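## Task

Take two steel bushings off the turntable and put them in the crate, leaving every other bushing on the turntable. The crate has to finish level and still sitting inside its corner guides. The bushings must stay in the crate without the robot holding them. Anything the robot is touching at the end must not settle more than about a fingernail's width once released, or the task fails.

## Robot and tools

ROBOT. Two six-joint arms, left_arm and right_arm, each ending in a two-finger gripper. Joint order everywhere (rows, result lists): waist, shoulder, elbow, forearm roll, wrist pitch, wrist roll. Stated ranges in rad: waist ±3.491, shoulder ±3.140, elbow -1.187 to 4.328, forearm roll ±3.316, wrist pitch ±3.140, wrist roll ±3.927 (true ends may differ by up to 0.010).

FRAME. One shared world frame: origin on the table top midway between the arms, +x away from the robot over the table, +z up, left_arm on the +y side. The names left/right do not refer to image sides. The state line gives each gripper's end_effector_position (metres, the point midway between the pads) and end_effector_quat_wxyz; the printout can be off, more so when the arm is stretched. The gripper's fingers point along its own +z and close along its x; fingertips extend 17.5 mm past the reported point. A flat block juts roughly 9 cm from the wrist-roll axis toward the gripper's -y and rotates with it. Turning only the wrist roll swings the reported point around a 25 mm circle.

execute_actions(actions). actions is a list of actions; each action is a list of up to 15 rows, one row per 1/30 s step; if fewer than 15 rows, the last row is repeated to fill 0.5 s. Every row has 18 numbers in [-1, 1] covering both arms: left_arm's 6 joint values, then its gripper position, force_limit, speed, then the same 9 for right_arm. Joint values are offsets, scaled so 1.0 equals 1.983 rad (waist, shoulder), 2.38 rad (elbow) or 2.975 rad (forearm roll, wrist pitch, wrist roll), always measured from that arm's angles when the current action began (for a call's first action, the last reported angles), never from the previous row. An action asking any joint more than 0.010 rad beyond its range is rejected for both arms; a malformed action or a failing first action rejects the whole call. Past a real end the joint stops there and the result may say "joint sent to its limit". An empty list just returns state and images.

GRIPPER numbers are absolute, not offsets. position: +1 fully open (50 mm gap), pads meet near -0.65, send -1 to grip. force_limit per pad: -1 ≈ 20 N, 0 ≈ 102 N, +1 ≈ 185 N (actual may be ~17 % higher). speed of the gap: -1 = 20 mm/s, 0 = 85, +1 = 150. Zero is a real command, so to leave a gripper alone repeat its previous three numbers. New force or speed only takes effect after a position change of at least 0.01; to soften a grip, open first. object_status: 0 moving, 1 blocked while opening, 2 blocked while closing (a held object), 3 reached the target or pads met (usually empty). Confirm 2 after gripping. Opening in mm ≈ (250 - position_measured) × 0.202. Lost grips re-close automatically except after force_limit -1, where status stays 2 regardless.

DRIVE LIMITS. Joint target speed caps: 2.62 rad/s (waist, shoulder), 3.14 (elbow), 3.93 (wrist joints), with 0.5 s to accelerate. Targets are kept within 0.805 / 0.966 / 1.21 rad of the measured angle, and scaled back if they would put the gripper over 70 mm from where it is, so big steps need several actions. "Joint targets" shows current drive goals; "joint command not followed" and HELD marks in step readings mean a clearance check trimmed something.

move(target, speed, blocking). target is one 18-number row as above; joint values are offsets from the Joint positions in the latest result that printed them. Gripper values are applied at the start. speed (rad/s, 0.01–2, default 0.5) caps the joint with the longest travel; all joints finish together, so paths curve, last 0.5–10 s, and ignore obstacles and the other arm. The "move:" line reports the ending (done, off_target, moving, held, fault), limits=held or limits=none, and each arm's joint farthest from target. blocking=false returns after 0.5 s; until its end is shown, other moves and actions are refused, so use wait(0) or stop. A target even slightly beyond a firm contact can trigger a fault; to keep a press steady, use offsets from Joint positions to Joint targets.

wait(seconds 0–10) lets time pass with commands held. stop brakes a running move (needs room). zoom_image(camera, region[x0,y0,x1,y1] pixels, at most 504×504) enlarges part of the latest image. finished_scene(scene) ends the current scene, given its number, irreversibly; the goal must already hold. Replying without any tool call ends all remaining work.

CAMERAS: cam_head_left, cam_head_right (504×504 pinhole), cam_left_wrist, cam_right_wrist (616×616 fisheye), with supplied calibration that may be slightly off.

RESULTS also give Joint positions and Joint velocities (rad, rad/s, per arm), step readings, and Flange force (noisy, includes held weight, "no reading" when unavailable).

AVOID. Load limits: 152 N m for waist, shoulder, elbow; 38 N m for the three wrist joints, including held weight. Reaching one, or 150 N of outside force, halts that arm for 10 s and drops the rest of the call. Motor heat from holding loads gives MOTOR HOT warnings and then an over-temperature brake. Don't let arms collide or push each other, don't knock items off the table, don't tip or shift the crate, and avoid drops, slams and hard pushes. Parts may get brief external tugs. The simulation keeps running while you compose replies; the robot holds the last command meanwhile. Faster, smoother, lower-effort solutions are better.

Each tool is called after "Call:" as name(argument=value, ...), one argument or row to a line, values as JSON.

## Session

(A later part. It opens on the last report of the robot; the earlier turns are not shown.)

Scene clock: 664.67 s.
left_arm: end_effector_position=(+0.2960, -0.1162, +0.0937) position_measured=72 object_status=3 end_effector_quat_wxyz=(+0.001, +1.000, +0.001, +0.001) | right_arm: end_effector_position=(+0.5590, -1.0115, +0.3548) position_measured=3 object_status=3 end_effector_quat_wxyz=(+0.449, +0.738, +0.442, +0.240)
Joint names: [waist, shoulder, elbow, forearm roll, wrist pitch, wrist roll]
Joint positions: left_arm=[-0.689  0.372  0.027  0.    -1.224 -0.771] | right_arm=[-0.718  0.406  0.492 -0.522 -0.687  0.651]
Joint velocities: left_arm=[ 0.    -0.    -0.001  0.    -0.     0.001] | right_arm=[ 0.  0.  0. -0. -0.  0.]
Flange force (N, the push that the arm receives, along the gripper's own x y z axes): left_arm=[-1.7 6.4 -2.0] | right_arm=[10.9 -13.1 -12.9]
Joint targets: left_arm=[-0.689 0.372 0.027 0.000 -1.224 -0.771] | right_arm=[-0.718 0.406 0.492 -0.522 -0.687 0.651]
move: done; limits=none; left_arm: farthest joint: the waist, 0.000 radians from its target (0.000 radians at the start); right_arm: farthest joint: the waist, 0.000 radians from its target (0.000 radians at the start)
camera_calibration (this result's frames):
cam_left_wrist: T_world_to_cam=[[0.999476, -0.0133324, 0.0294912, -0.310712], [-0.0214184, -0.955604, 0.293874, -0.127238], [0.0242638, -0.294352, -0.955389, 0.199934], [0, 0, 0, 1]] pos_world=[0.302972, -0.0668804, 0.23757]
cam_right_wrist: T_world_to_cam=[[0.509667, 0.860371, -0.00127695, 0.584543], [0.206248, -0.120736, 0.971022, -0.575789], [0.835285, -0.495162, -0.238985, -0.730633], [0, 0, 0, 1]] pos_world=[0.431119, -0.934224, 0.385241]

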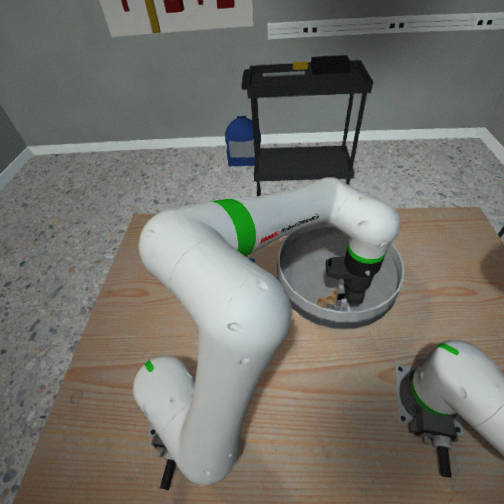

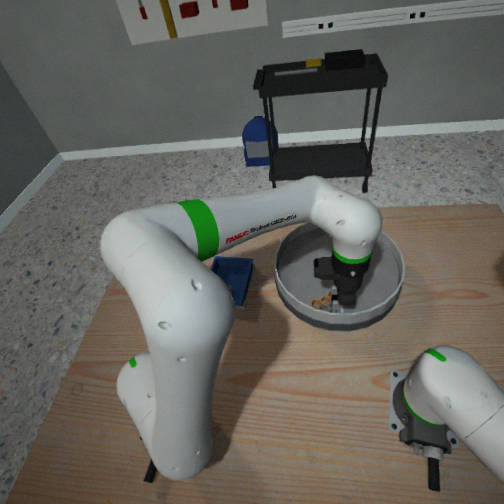

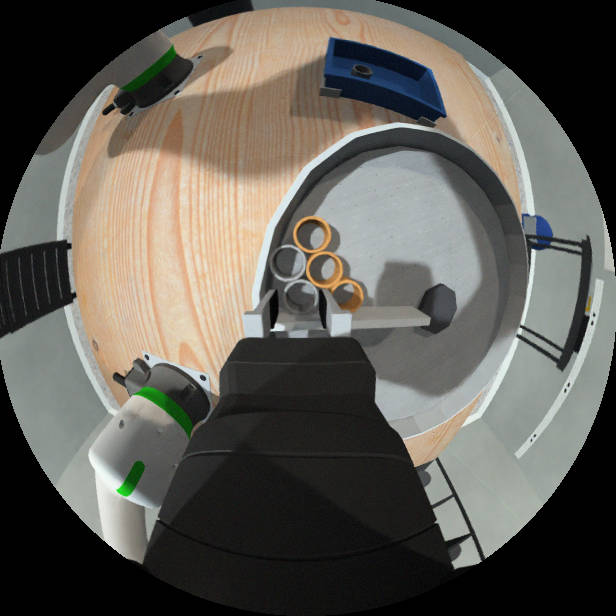

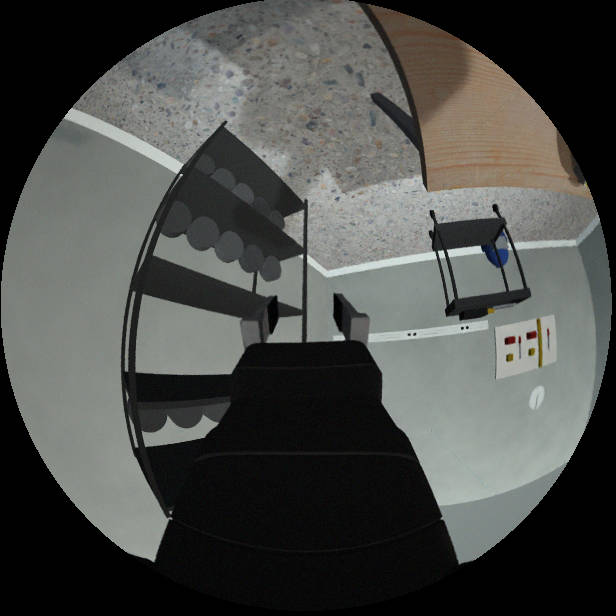

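Call:
move(
  target=[0,0.0004,-0.00057,0,0.00073,0,0.54,0,0, 0,0,0,0,0,0,1,0,0],
  speed=0.01,
)

Scene clock: 668.67 s.
left_arm: end_effector_position=(+0.2960, -0.1162, +0.0927) position_measured=72 object_status=3 end_effector_quat_wxyz=(+0.001, +1.000, +0.001, +0.001) | right_arm: end_effector_position=(+0.5590, -1.0115, +0.3548) position_measured=3 object_status=3 end_effector_quat_wxyz=(+0.449, +0.738, +0.442, +0.240)
Joint names: [waist, shoulder, elbow, forearm roll, wrist pitch, wrist roll]
Joint positions: left_arm=[-0.689  0.373  0.026  0.    -1.222 -0.771] | right_arm=[-0.718  0.406  0.492 -0.522 -0.687  0.651]
Joint velocities: left_arm=[-0.    -0.    -0.001  0.     0.001 -0.   ] | right_arm=[ 0.     0.001 -0.001 -0.     0.    -0.   ]
Flange force (N, the push that the arm receives, along the gripper's own x y z axes): left_arm=[-1.1 6.4 -2.7] | right_arm=[14.5 -16.5 -16.8]
Joint targets: left_arm=[-0.689 0.373 0.026 0.000 -1.222 -0.771] | right_arm=[-0.718 0.406 0.492 -0.522 -0.687 0.651]
move: done; limits=none; left_arm: farthest joint: the waist, 0.000 radians from its target (0.000 radians at the start); right_arm: farthest joint: the waist, 0.000 radians from its target (0.000 radians at the start)
camera_calibration (this result's frames):
cam_left_wrist: T_world_to_cam=[[0.999476, -0.0133319, 0.0295077, -0.310682], [-0.0214232, -0.955599, 0.29389, -0.126945], [0.0242795, -0.294368, -0.955384, 0.198985], [0, 0, 0, 1]] pos_world=[0.302968, -0.066876, 0.236582]
cam_right_wrist: T_world_to_cam=[[0.509667, 0.860371, -0.00127697, 0.584544], [0.206248, -0.120736, 0.971022, -0.575789], [0.835285, -0.495162, -0.238985, -0.730633], [0, 0, 0, 1]] pos_world=[0.431119, -0.934224, 0.385241]

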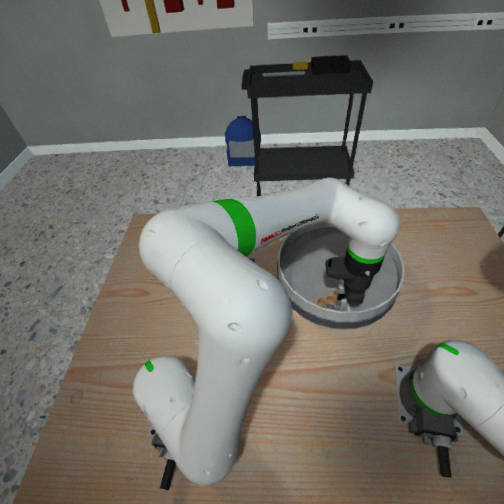

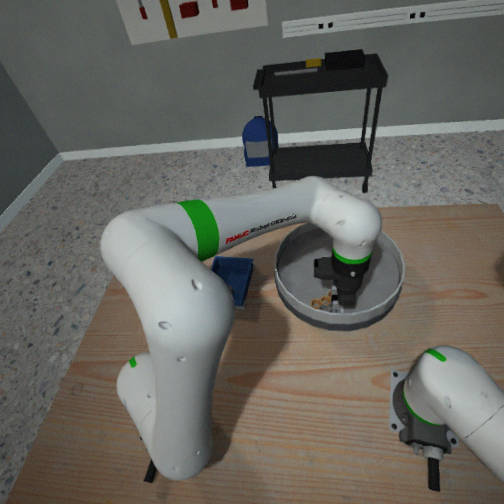

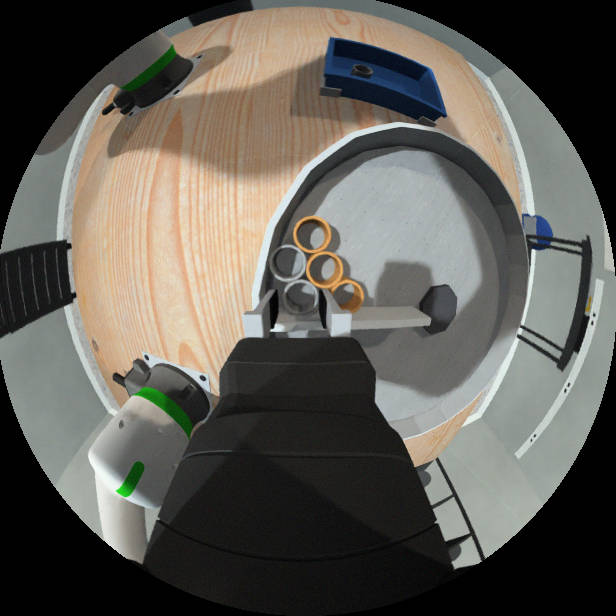

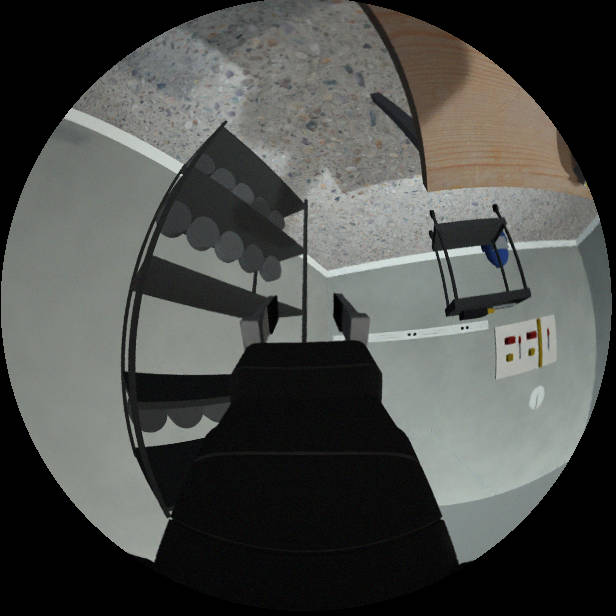

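No contact yet. One more mm, then check.

Call:
move(
  target=[0,0.0004,-0.00057,0,0.00073,0,0.54,0,0, 0,0,0,0,0,0,1,0,0],
  speed=0.01,
)

Call:
zoom_image(
  camera="cam_left_wrist",
  region=[250, 250, 370, 340],
)

Scene clock: 674.30 s.
left_arm: end_effector_position=(+0.2960, -0.1162, +0.0917) position_measured=72 object_status=3 end_effector_quat_wxyz=(+0.001, +1.000, +0.001, +0.001) | right_arm: end_effector_position=(+0.5590, -1.0115, +0.3548) position_measured=3 object_status=3 end_effector_quat_wxyz=(+0.449, +0.738, +0.442, +0.240)
Joint names: [waist, shoulder, elbow, forearm roll, wrist pitch, wrist roll]
Joint positions: left_arm=[-0.689  0.374  0.025  0.    -1.219 -0.771] | right_arm=[-0.718  0.406  0.492 -0.522 -0.687  0.651]
Joint velocities: left_arm=[-0.     0.     0.001  0.     0.001 -0.   ] | right_arm=[-0.    -0.001  0.    -0.     0.    -0.   ]
Flange force (N, the push that the arm receives, along the gripper's own x y z axes): left_arm=[-2.7 5.2 -1.8] | right_arm=[10.8 -14.0 -13.6]
Joint targets: left_arm=[-0.689 0.374 0.025 0.000 -1.219 -0.771] | right_arm=[-0.718 0.406 0.492 -0.522 -0.687 0.651]
move: done; limits=none; left_arm: farthest joint: the waist, 0.000 radians from its target (0.000 radians at the start); right_arm: farthest joint: the waist, 0.000 radians from its target (0.000 radians at the start)
camera_calibration (this result's frames):
cam_left_wrist: T_world_to_cam=[[0.999475, -0.0133311, 0.0295243, -0.310651], [-0.0214277, -0.955594, 0.293905, -0.126652], [0.0242952, -0.294384, -0.955378, 0.198036], [0, 0, 0, 1]] pos_world=[0.302963, -0.0668702, 0.235595]
cam_right_wrist: T_world_to_cam=[[0.509667, 0.860371, -0.00127693, 0.584544], [0.206248, -0.120736, 0.971022, -0.575789], [0.835285, -0.495162, -0.238985, -0.730633], [0, 0, 0, 1]] pos_world=[0.431119, -0.934224, 0.385241]

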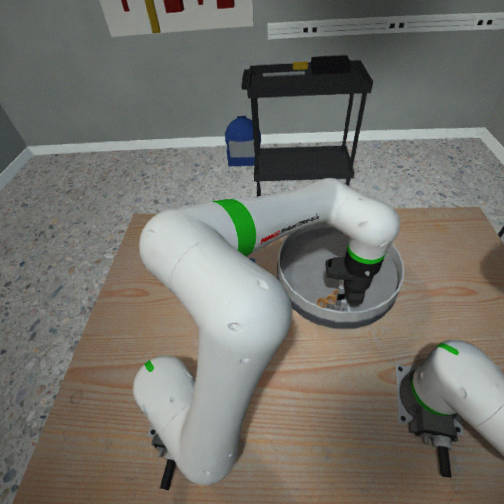

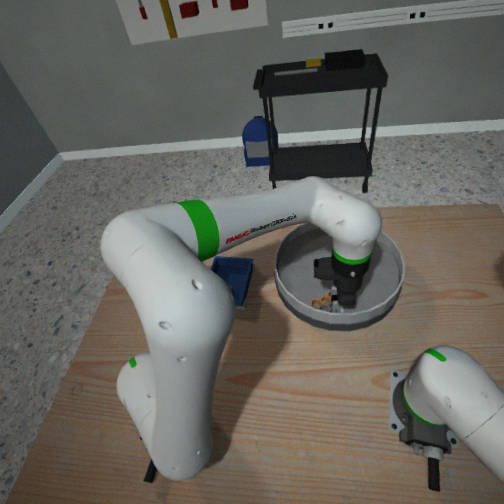

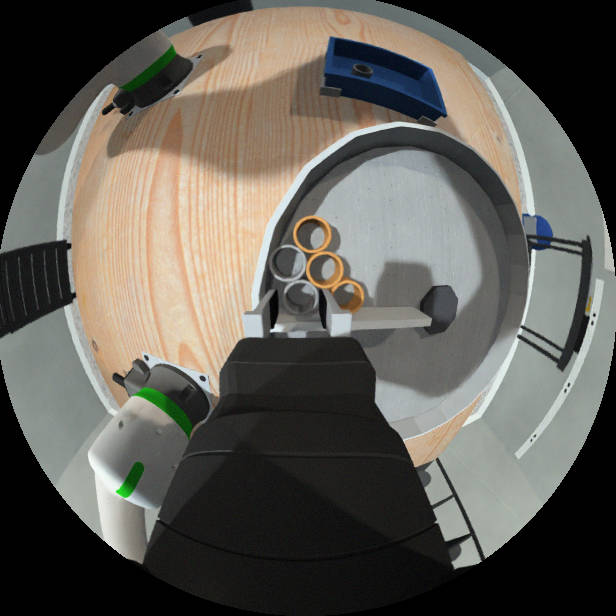

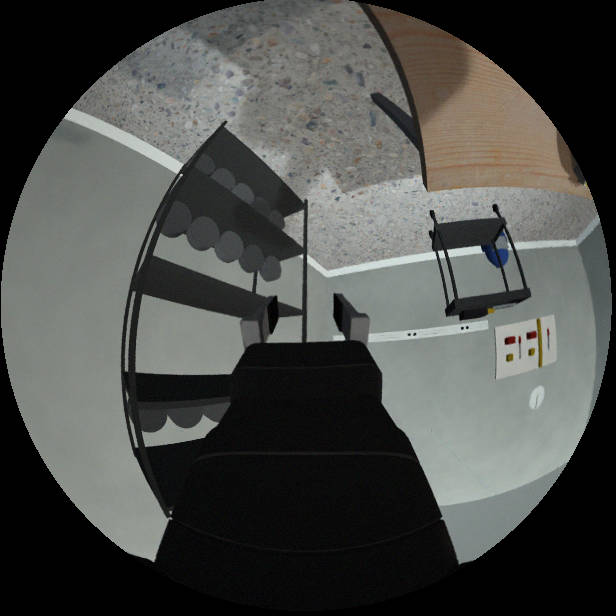

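Region (250, 250, 370, 340) of cam_left_wrist's 616x616 image, scaled by 4.200, with more detail than that image has; it fills the top 378 rows of this view, and the rest is white.

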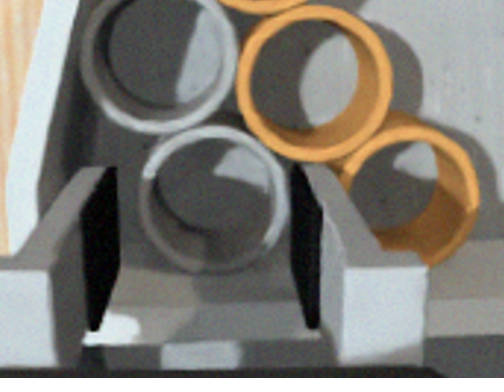

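Call:
move(
  target=[0,0.00082,-0.00114,0,0.00146,0,0.54,0,0, 0,0,0,0,0,0,1,0,0],
  speed=0.01,
)

Scene clock: 678.70 s.
left_arm: end_effector_position=(+0.2960, -0.1162, +0.0897) position_measured=72 object_status=3 end_effector_quat_wxyz=(+0.001, +1.000, +0.001, +0.001) | right_arm: end_effector_position=(+0.5590, -1.0115, +0.3548) position_measured=3 object_status=3 end_effector_quat_wxyz=(+0.449, +0.738, +0.442, +0.240)
Joint names: [waist, shoulder, elbow, forearm roll, wrist pitch, wrist roll]
Joint positions: left_arm=[-0.689  0.375  0.022  0.    -1.215 -0.771] | right_arm=[-0.718  0.406  0.492 -0.522 -0.687  0.651]
Joint velocities: left_arm=[-0.    -0.    -0.001 -0.     0.001 -0.   ] | right_arm=[ 0.    -0.001 -0.     0.    -0.     0.   ]
Flange force (N, the push that the arm receives, along the gripper's own x y z axes): left_arm=[-2.1 6.2 -2.5] | right_arm=[9.1 -14.1 -13.0]
Joint targets: left_arm=[-0.689 0.375 0.022 0.000 -1.215 -0.771] | right_arm=[-0.718 0.406 0.492 -0.522 -0.687 0.651]
move: done; limits=none; left_arm: farthest joint: the waist, 0.000 radians from its target (0.000 radians at the start); right_arm: farthest joint: the waist, 0.000 radians from its target (0.000 radians at the start)
camera_calibration (this result's frames):
cam_left_wrist: T_world_to_cam=[[0.999475, -0.0133307, 0.0295297, -0.310579], [-0.021429, -0.955593, 0.29391, -0.126053], [0.0243003, -0.294389, -0.955377, 0.196134], [0, 0, 0, 1]] pos_world=[0.302949, -0.0668558, 0.233601]
cam_right_wrist: T_world_to_cam=[[0.509667, 0.860371, -0.0012769, 0.584544], [0.206248, -0.120736, 0.971022, -0.575789], [0.835285, -0.495162, -0.238985, -0.730633], [0, 0, 0, 1]] pos_world=[0.431119, -0.934224, 0.385241]

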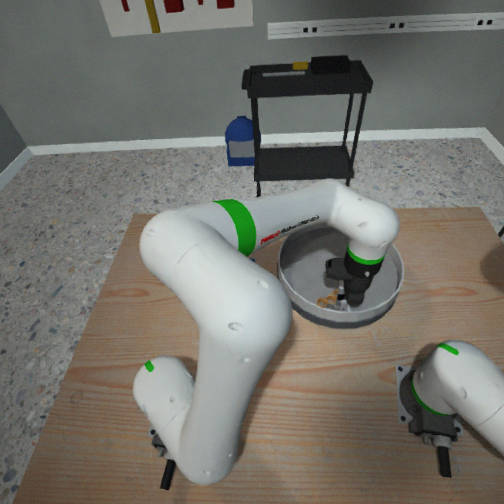

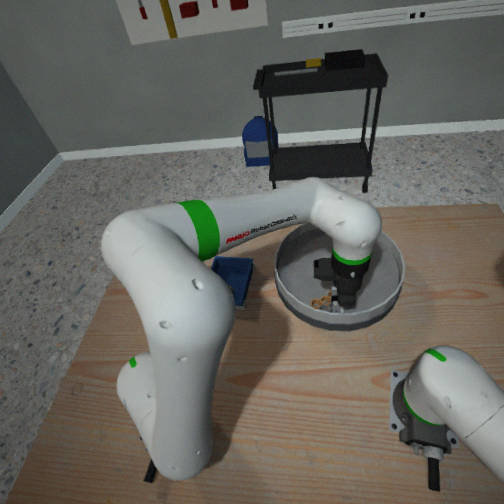

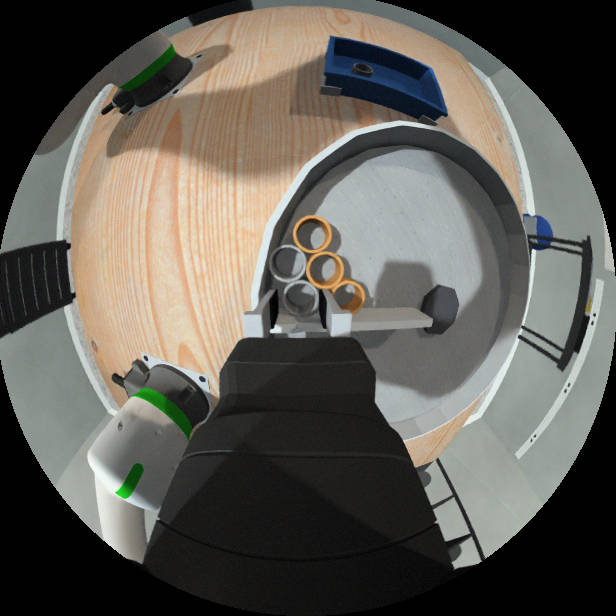

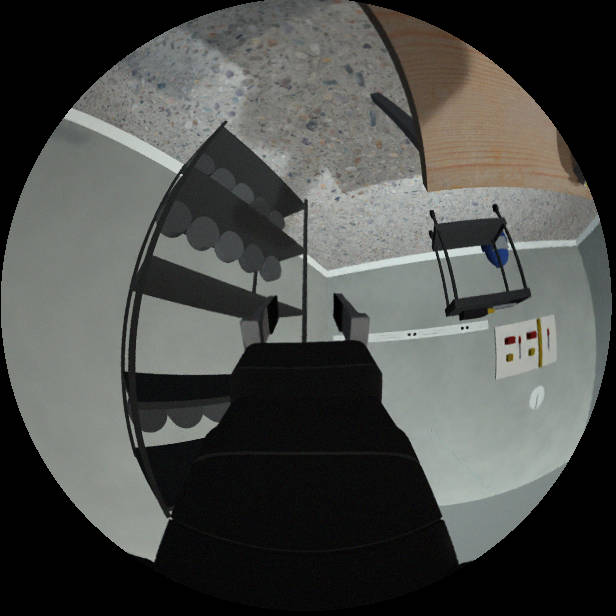

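Call:
move(
  target=[0,0.00205,-0.00286,0,0.00365,0,0.54,0,0, 0,0,0,0,0,0,1,0,0],
  speed=0.01,
)

Call:
zoom_image(
  camera="cam_left_wrist",
  region=[250, 250, 370, 340],
)

Scene clock: 688.53 s.
left_arm: end_effector_position=(+0.2960, -0.1161, +0.0847) position_measured=72 object_status=3 end_effector_quat_wxyz=(+0.001, +1.000, +0.001, +0.001) | right_arm: end_effector_position=(+0.5590, -1.0115, +0.3548) position_measured=3 object_status=3 end_effector_quat_wxyz=(+0.449, +0.738, +0.442, +0.240)
Joint names: [waist, shoulder, elbow, forearm roll, wrist pitch, wrist roll]
Joint positions: left_arm=[-0.689  0.379  0.015  0.    -1.204 -0.771] | right_arm=[-0.718  0.406  0.492 -0.522 -0.687  0.651]
Joint velocities: left_arm=[-0.     0.     0.002  0.    -0.001  0.   ] | right_arm=[-0.     0.002  0.     0.     0.     0.   ]
Flange force (N, the push that the arm receives, along the gripper's own x y z axes): left_arm=[-2.5 5.6 -2.0] | right_arm=[7.8 -11.6 -12.2]
Joint targets: left_arm=[-0.689 0.379 0.015 0.000 -1.204 -0.771] | right_arm=[-0.718 0.406 0.492 -0.522 -0.687 0.651]
move: done; limits=none; left_arm: farthest joint: the waist, 0.000 radians from its target (0.000 radians at the start); right_arm: farthest joint: the waist, 0.000 radians from its target (0.000 radians at the start)
camera_calibration (this result's frames):
cam_left_wrist: T_world_to_cam=[[0.999475, -0.0133296, 0.0295229, -0.310364], [-0.0214258, -0.955595, 0.293903, -0.124524], [0.0242944, -0.294382, -0.955379, 0.191392], [0, 0, 0, 1]] pos_world=[0.302884, -0.0667889, 0.228613]
cam_right_wrist: T_world_to_cam=[[0.509667, 0.860371, -0.00127699, 0.584544], [0.206248, -0.120736, 0.971022, -0.575789], [0.835285, -0.495162, -0.238985, -0.730633], [0, 0, 0, 1]] pos_world=[0.431119, -0.934224, 0.385241]

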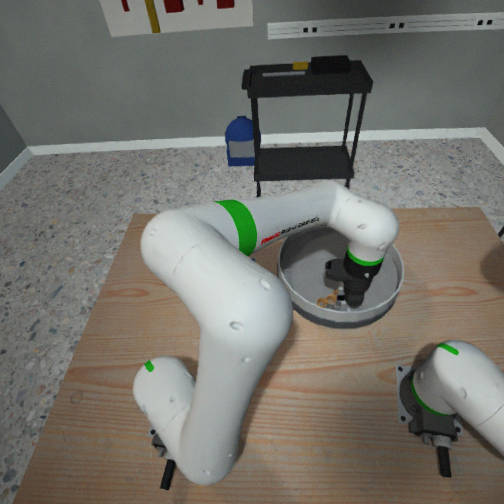

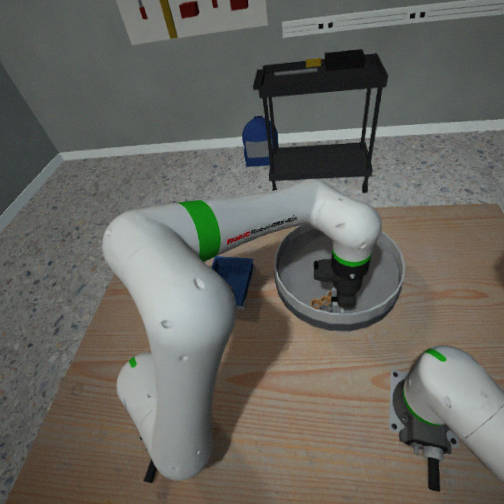

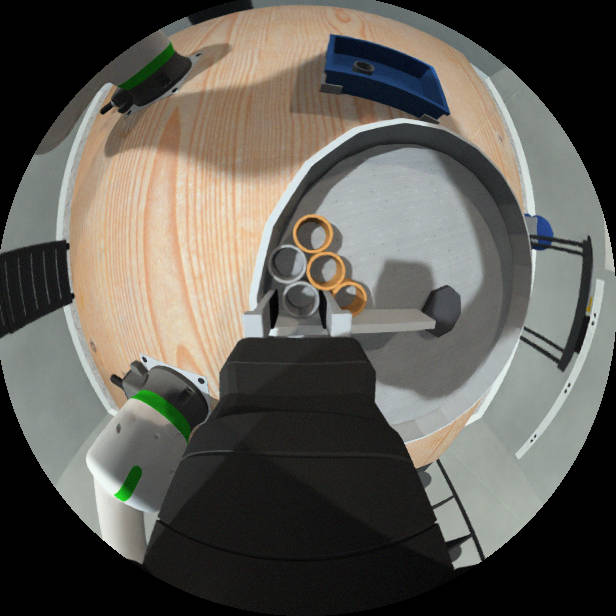

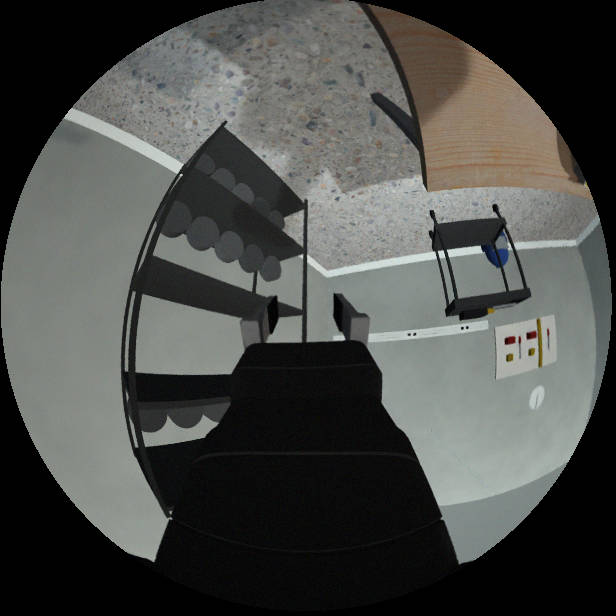

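Region (250, 250, 370, 340) of cam_left_wrist's 616x616 image, scaled by 4.200, with more detail than that image has; it fills the top 378 rows of this view, and the rest is white.

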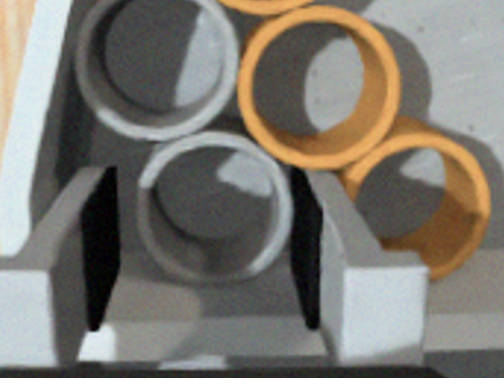

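Call:
move(
  target=[0,0.00205,-0.00286,0,0.00365,0,0.54,0,0, 0,0,0,0,0,0,1,0,0],
  speed=0.01,
)

Call:
execute_actions(
  actions=[
    [[0.00098,0.00092,0.00105,0,-0.00022,-0.00065,-1,0,-1, 0,0,0,0,0,0,1,0,0]],
    [[0,0,0,0,0,0,-1,0,-1, 0,0,0,0,0,0,1,0,0]],
  ],
)

Scene clock: 713.70 s.
left_arm: end_effector_position=(+0.2959, -0.1160, +0.0797) position_measured=72 object_status=3 end_effector_quat_wxyz=(+0.001, +1.000, +0.001, +0.001) | right_arm: end_effector_position=(+0.5590, -1.0115, +0.3548) position_measured=3 object_status=3 end_effector_quat_wxyz=(+0.449, +0.738, +0.442, +0.240)
Joint names: [waist, shoulder, elbow, forearm roll, wrist pitch, wrist roll]
Joint positions: left_arm=[-0.689  0.383  0.008  0.    -1.193 -0.771] | right_arm=[-0.718  0.406  0.492 -0.522 -0.687  0.651]
Joint velocities: left_arm=[0.    0.    0.001 0.    0.    0.   ] | right_arm=[-0.    -0.001  0.    -0.     0.     0.   ]
Flange force (N, the push that the arm receives, along the gripper's own x y z axes): left_arm=[-3.0 5.5 -2.3] | right_arm=[7.3 -12.1 -11.5]
Joint targets: left_arm=[-0.689 0.383 0.008 0.000 -1.193 -0.771] | right_arm=[-0.718 0.406 0.492 -0.522 -0.687 0.651]
move: done; limits=none; left_arm: farthest joint: the waist, 0.000 radians from its target (0.000 radians at the start); right_arm: farthest joint: the waist, 0.000 radians from its target (0.000 radians at the start)
camera_calibration (this result's frames):
cam_left_wrist: T_world_to_cam=[[0.999475, -0.0133288, 0.0295167, -0.310115], [-0.0214231, -0.955597, 0.293897, -0.122965], [0.0242888, -0.294375, -0.955381, 0.186673], [0, 0, 0, 1]] pos_world=[0.302784, -0.0666862, 0.223637]
cam_right_wrist: T_world_to_cam=[[0.509667, 0.860371, -0.00127687, 0.584543], [0.206248, -0.120736, 0.971022, -0.575789], [0.835285, -0.495162, -0.238985, -0.730633], [0, 0, 0, 1]] pos_world=[0.431119, -0.934224, 0.385241]

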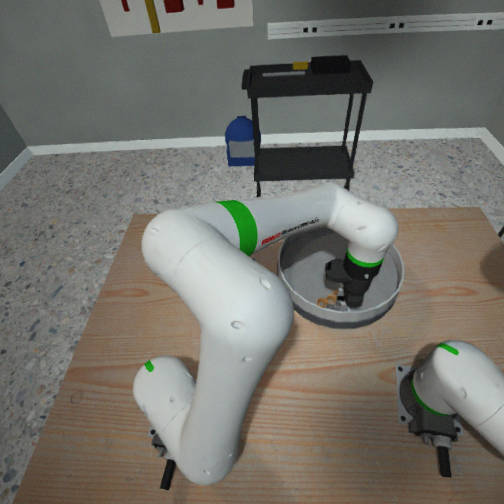

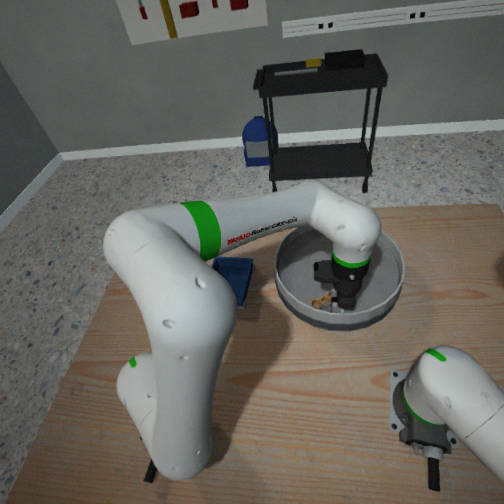

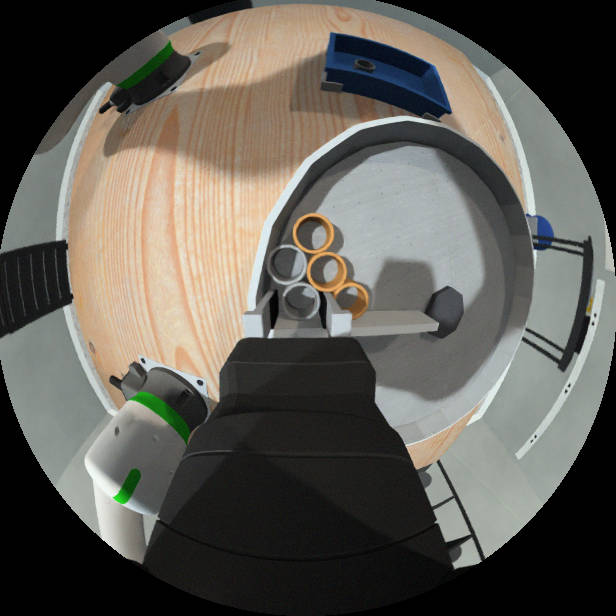

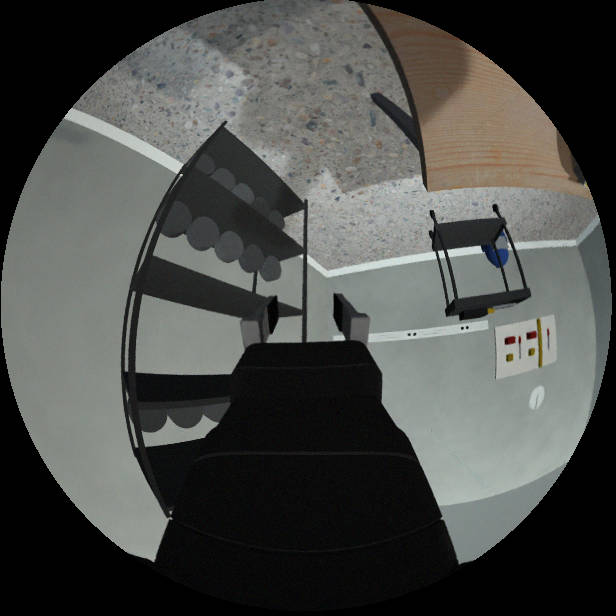

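Scene clock: 714.70 s.
left_arm: end_effector_position=(+0.2974, -0.1160, +0.0797) position_measured=101 object_status=2 end_effector_quat_wxyz=(+0.001, +1.000, +0.001, +0.001) | right_arm: end_effector_position=(+0.5590, -1.0115, +0.3548) position_measured=3 object_status=3 end_effector_quat_wxyz=(+0.449, +0.738, +0.442, +0.240)
Joint names: [waist, shoulder, elbow, forearm roll, wrist pitch, wrist roll]
Joint positions: left_arm=[-0.687  0.385  0.011  0.    -1.194 -0.773] | right_arm=[-0.718  0.406  0.492 -0.522 -0.687  0.651]
Joint velocities: left_arm=[ 0.     0.    -0.    -0.    -0.001  0.   ] | right_arm=[0.    0.001 0.    0.    0.    0.   ]
Flange force (N, the push that the arm receives, along the gripper's own x y z axes): left_arm=[-2.0 5.1 -1.2] | right_arm=[8.2 -12.6 -11.6]
Flange force at the end of the 1st action (N, along the gripper's axes at the end of the call): left_arm=[-1.7 7.0 -1.8] | right_arm=[10.6 -14.7 -13.5]
Joint targets: left_arm=[-0.687 0.385 0.011 0.000 -1.194 -0.773] | right_arm=[-0.718 0.406 0.492 -0.522 -0.687 0.651]
Step readings (joint positions; steps 1 to 15: 1st action; 16 to 30: 2nd action):
0: left_arm=[-0.689 0.383 0.008 0.000 -1.193 -0.771] | right_arm=[-0.718 0.406 0.492 -0.522 -0.687 0.651]
1: left_arm=[-0.689 0.384 0.008 0.000 -1.193 -0.771] | right_arm=[-0.718 0.406 0.492 -0.522 -0.687 0.651]
2: left_arm=[-0.688 0.384 0.009 0.000 -1.193 -0.772] | right_arm=[-0.718 0.406 0.492 -0.522 -0.687 0.651]
4: left_arm=[-0.687 0.385 0.011 0.000 -1.193 -0.773] | right_arm=[-0.718 0.406 0.492 -0.522 -0.687 0.651]
8: left_arm=[-0.687 0.385 0.011 -0.000 -1.194 -0.773] | right_arm=[-0.718 0.406 0.492 -0.522 -0.687 0.651]
15: left_arm=[-0.687 0.385 0.011 0.000 -1.194 -0.773] | right_arm=[-0.718 0.406 0.492 -0.522 -0.687 0.651]
16: left_arm=[-0.687 0.385 0.011 0.000 -1.194 -0.773] | right_arm=[-0.718 0.406 0.492 -0.522 -0.687 0.651]
17: left_arm=[-0.687 0.385 0.011 0.000 -1.194 -0.773] | right_arm=[-0.718 0.406 0.492 -0.522 -0.687 0.651]
19: left_arm=[-0.687 0.385 0.011 0.000 -1.194 -0.773] | right_arm=[-0.718 0.406 0.492 -0.522 -0.687 0.651]
23: left_arm=[-0.687 0.385 0.011 0.000 -1.194 -0.773] | right_arm=[-0.718 0.406 0.492 -0.522 -0.687 0.651]
30: Joint positions above
camera_calibration (this result's frames):
cam_left_wrist: T_world_to_cam=[[0.999475, -0.0133207, 0.0295199, -0.311641], [-0.0214151, -0.955611, 0.293852, -0.122915], [0.0242952, -0.29433, -0.955395, 0.186643], [0, 0, 0, 1]] pos_world=[0.304311, -0.0666751, 0.223636]
cam_right_wrist: T_world_to_cam=[[0.509667, 0.860371, -0.00127683, 0.584543], [0.206248, -0.120736, 0.971022, -0.57579], [0.835285, -0.495162, -0.238985, -0.730632], [0, 0, 0, 1]] pos_world=[0.431119, -0.934224, 0.385241]

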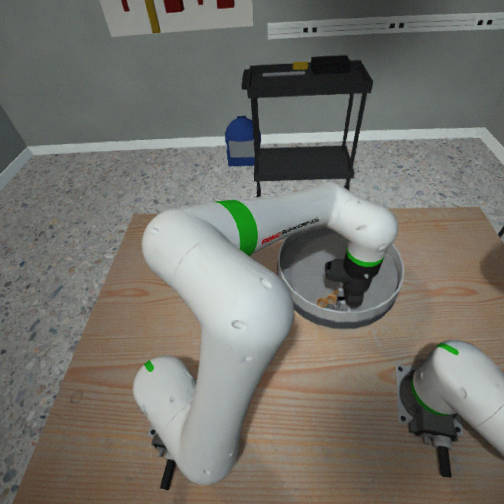

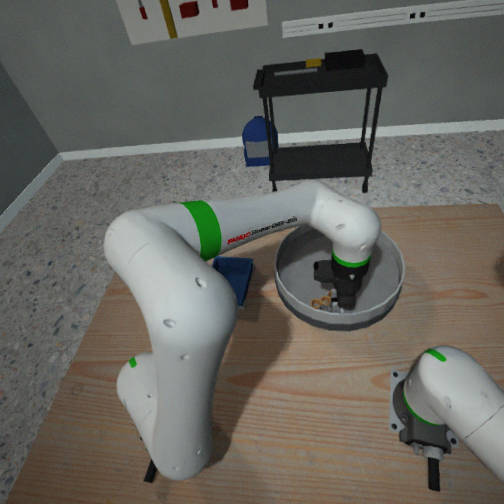

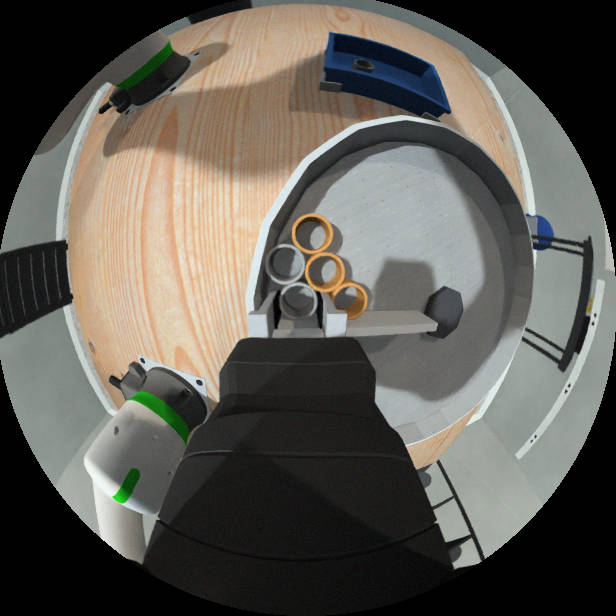

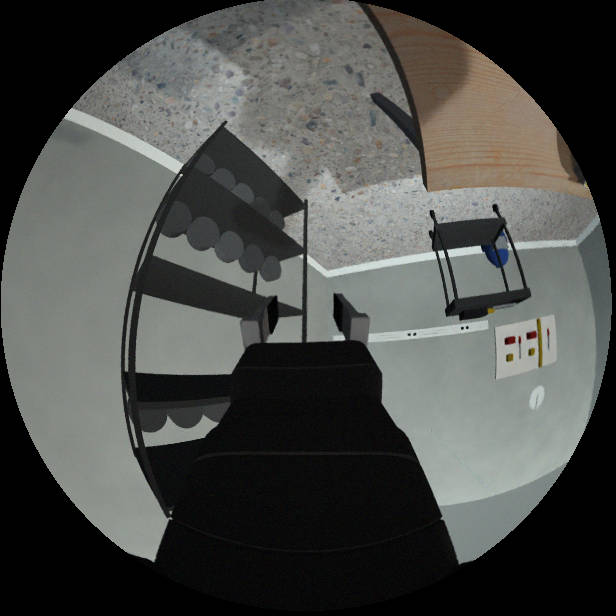

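Call:
move(
  target=[0.0005,-0.0107,0.0121,0,-0.0168,-0.0003,-1,0,-1, 0,0,0,0,0,0,1,0,0],
  speed=0.03,
)

Scene clock: 735.13 s.
left_arm: end_effector_position=(+0.2974, -0.1152, +0.1031) position_measured=101 object_status=2 end_effector_quat_wxyz=(+0.001, +1.000, +0.001, +0.001) | right_arm: end_effector_position=(+0.5590, -1.0115, +0.3548) position_measured=3 object_status=3 end_effector_quat_wxyz=(+0.449, +0.738, +0.442, +0.240)
Joint names: [waist, shoulder, elbow, forearm roll, wrist pitch, wrist roll]
Joint positions: left_arm=[-0.686  0.364  0.04   0.    -1.244 -0.774] | right_arm=[-0.718  0.406  0.492 -0.522 -0.687  0.651]
Joint velocities: left_arm=[ 0. -0. -0. -0. -0.  0.] | right_arm=[-0.     0.     0.001 -0.    -0.    -0.   ]
Flange force (N, the push that the arm receives, along the gripper's own x y z axes): left_arm=[-0.7 6.4 -1.3] | right_arm=[7.6 -12.3 -11.3]
Joint targets: left_arm=[-0.686 0.364 0.040 0.000 -1.244 -0.774] | right_arm=[-0.718 0.406 0.492 -0.522 -0.687 0.651]
move: done; limits=none; left_arm: farthest joint: the waist, 0.000 radians from its target (0.001 radians at the start); right_arm: farthest joint: the waist, 0.000 radians from its target (0.000 radians at the start)
camera_calibration (this result's frames):
cam_left_wrist: T_world_to_cam=[[0.999476, -0.0132258, 0.0295582, -0.312292], [-0.0213363, -0.955605, 0.293878, -0.129037], [0.0243592, -0.294354, -0.955386, 0.209201], [0, 0, 0, 1]] pos_world=[0.304279, -0.0658598, 0.247019]
cam_right_wrist: T_world_to_cam=[[0.509667, 0.860371, -0.00127684, 0.584543], [0.206248, -0.120736, 0.971022, -0.575789], [0.835285, -0.495162, -0.238985, -0.730633], [0, 0, 0, 1]] pos_world=[0.431119, -0.934224, 0.385241]

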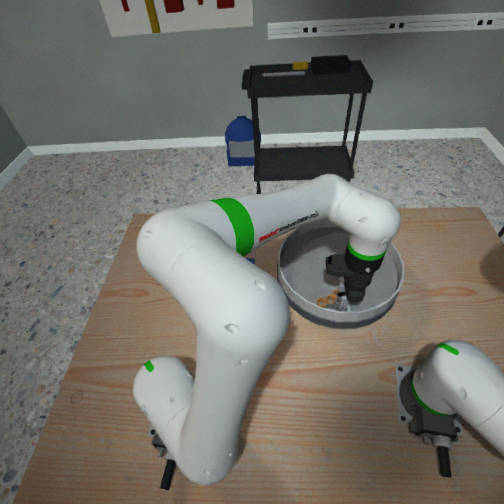

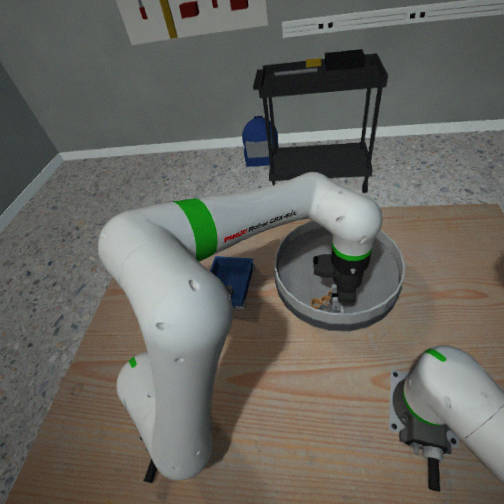

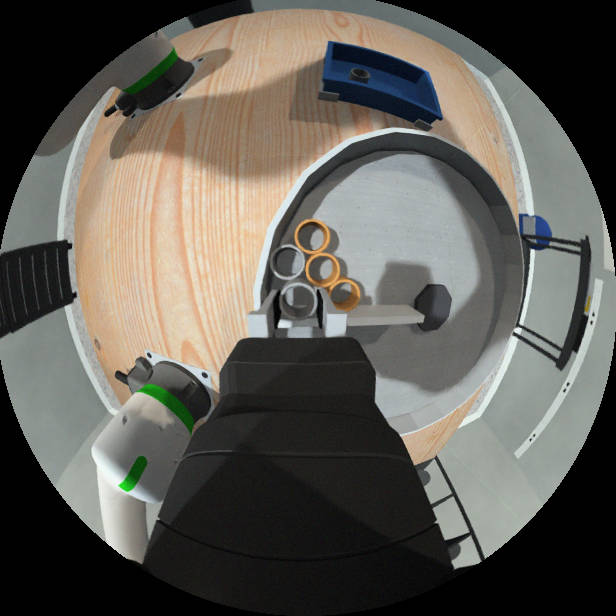

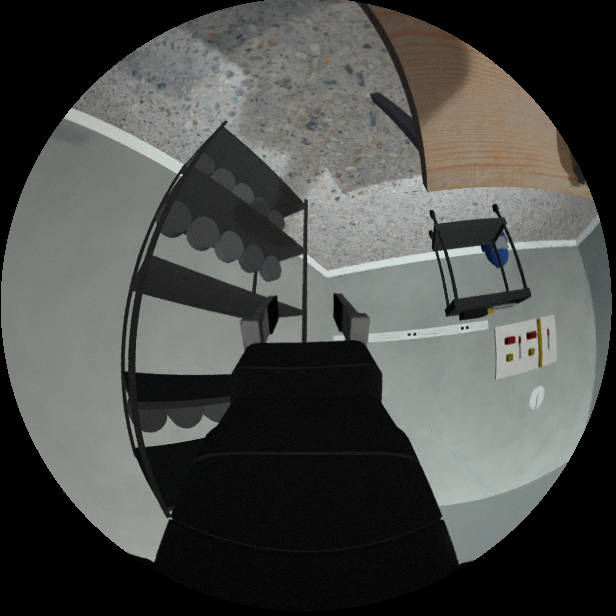

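Call:
move(
  target=[0,-0.0170,0.0338,0,-0.0384,0,-1,0,-1, 0,0,0,0,0,0,1,0,0],
  speed=0.1,
)

Scene clock: 743.30 s.
left_arm: end_effector_position=(+0.2973, -0.1151, +0.1551) position_measured=101 object_status=2 end_effector_quat_wxyz=(+0.001, +1.000, +0.001, +0.001) | right_arm: end_effector_position=(+0.5590, -1.0115, +0.3548) position_measured=3 object_status=3 end_effector_quat_wxyz=(+0.449, +0.738, +0.442, +0.240)
Joint names: [waist, shoulder, elbow, forearm roll, wrist pitch, wrist roll]
Joint positions: left_arm=[-0.686  0.33   0.12   0.    -1.358 -0.774] | right_arm=[-0.718  0.406  0.492 -0.522 -0.687  0.651]
Joint velocities: left_arm=[ 0.     0.    -0.001 -0.    -0.001  0.   ] | right_arm=[-0.     0.001  0.001 -0.    -0.     0.   ]
Flange force (N, the push that the arm receives, along the gripper's own x y z axes): left_arm=[-1.7 5.4 -2.0] | right_arm=[11.9 -16.0 -13.9]
Joint targets: left_arm=[-0.686 0.330 0.120 0.000 -1.358 -0.774] | right_arm=[-0.718 0.406 0.492 -0.522 -0.687 0.651]
move: done; limits=none; left_arm: farthest joint: the waist, 0.000 radians from its target (0.000 radians at the start); right_arm: farthest joint: the waist, 0.000 radians from its target (0.000 radians at the start)
camera_calibration (this result's frames):
cam_left_wrist: T_world_to_cam=[[0.999478, -0.0132272, 0.029458, -0.313753], [-0.021307, -0.955619, 0.293832, -0.144284], [0.024264, -0.294307, -0.955403, 0.258945], [0, 0, 0, 1]] pos_world=[0.304232, -0.0658216, 0.299035]
cam_right_wrist: T_world_to_cam=[[0.509667, 0.860371, -0.00127694, 0.584544], [0.206248, -0.120736, 0.971022, -0.575789], [0.835285, -0.495162, -0.238985, -0.730632], [0, 0, 0, 1]] pos_world=[0.431119, -0.934224, 0.385241]

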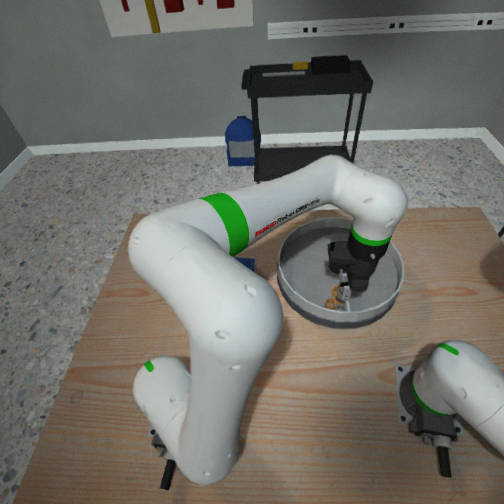

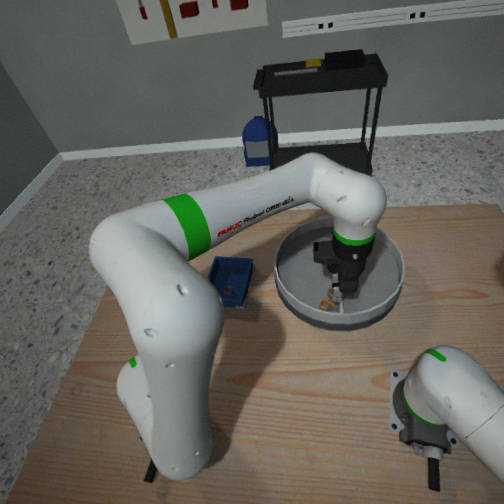

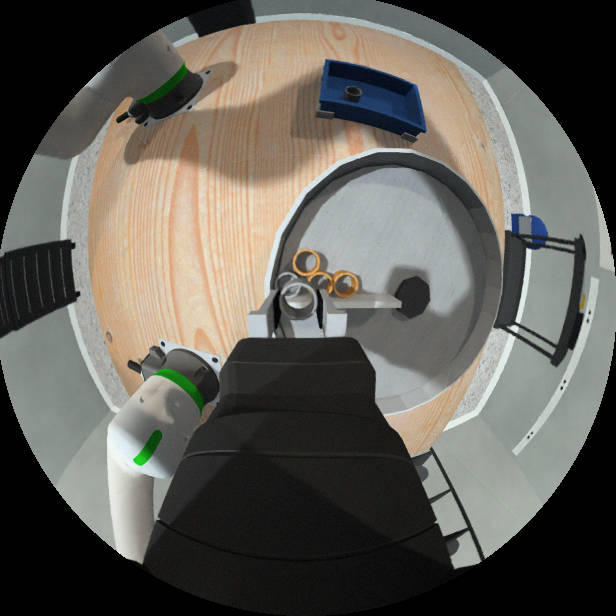

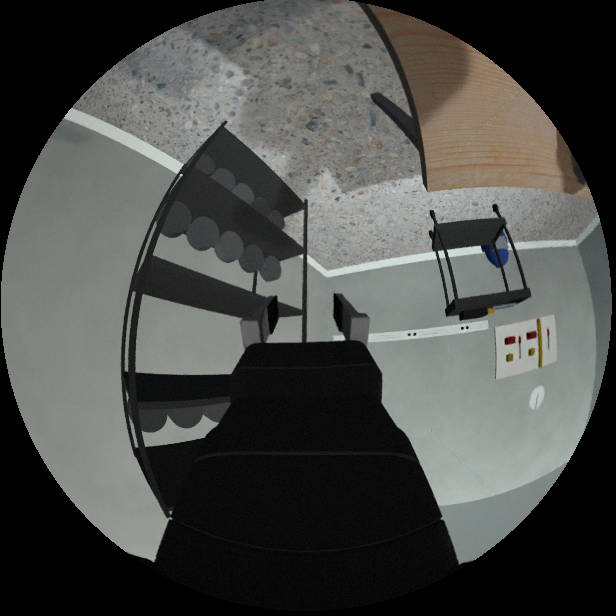

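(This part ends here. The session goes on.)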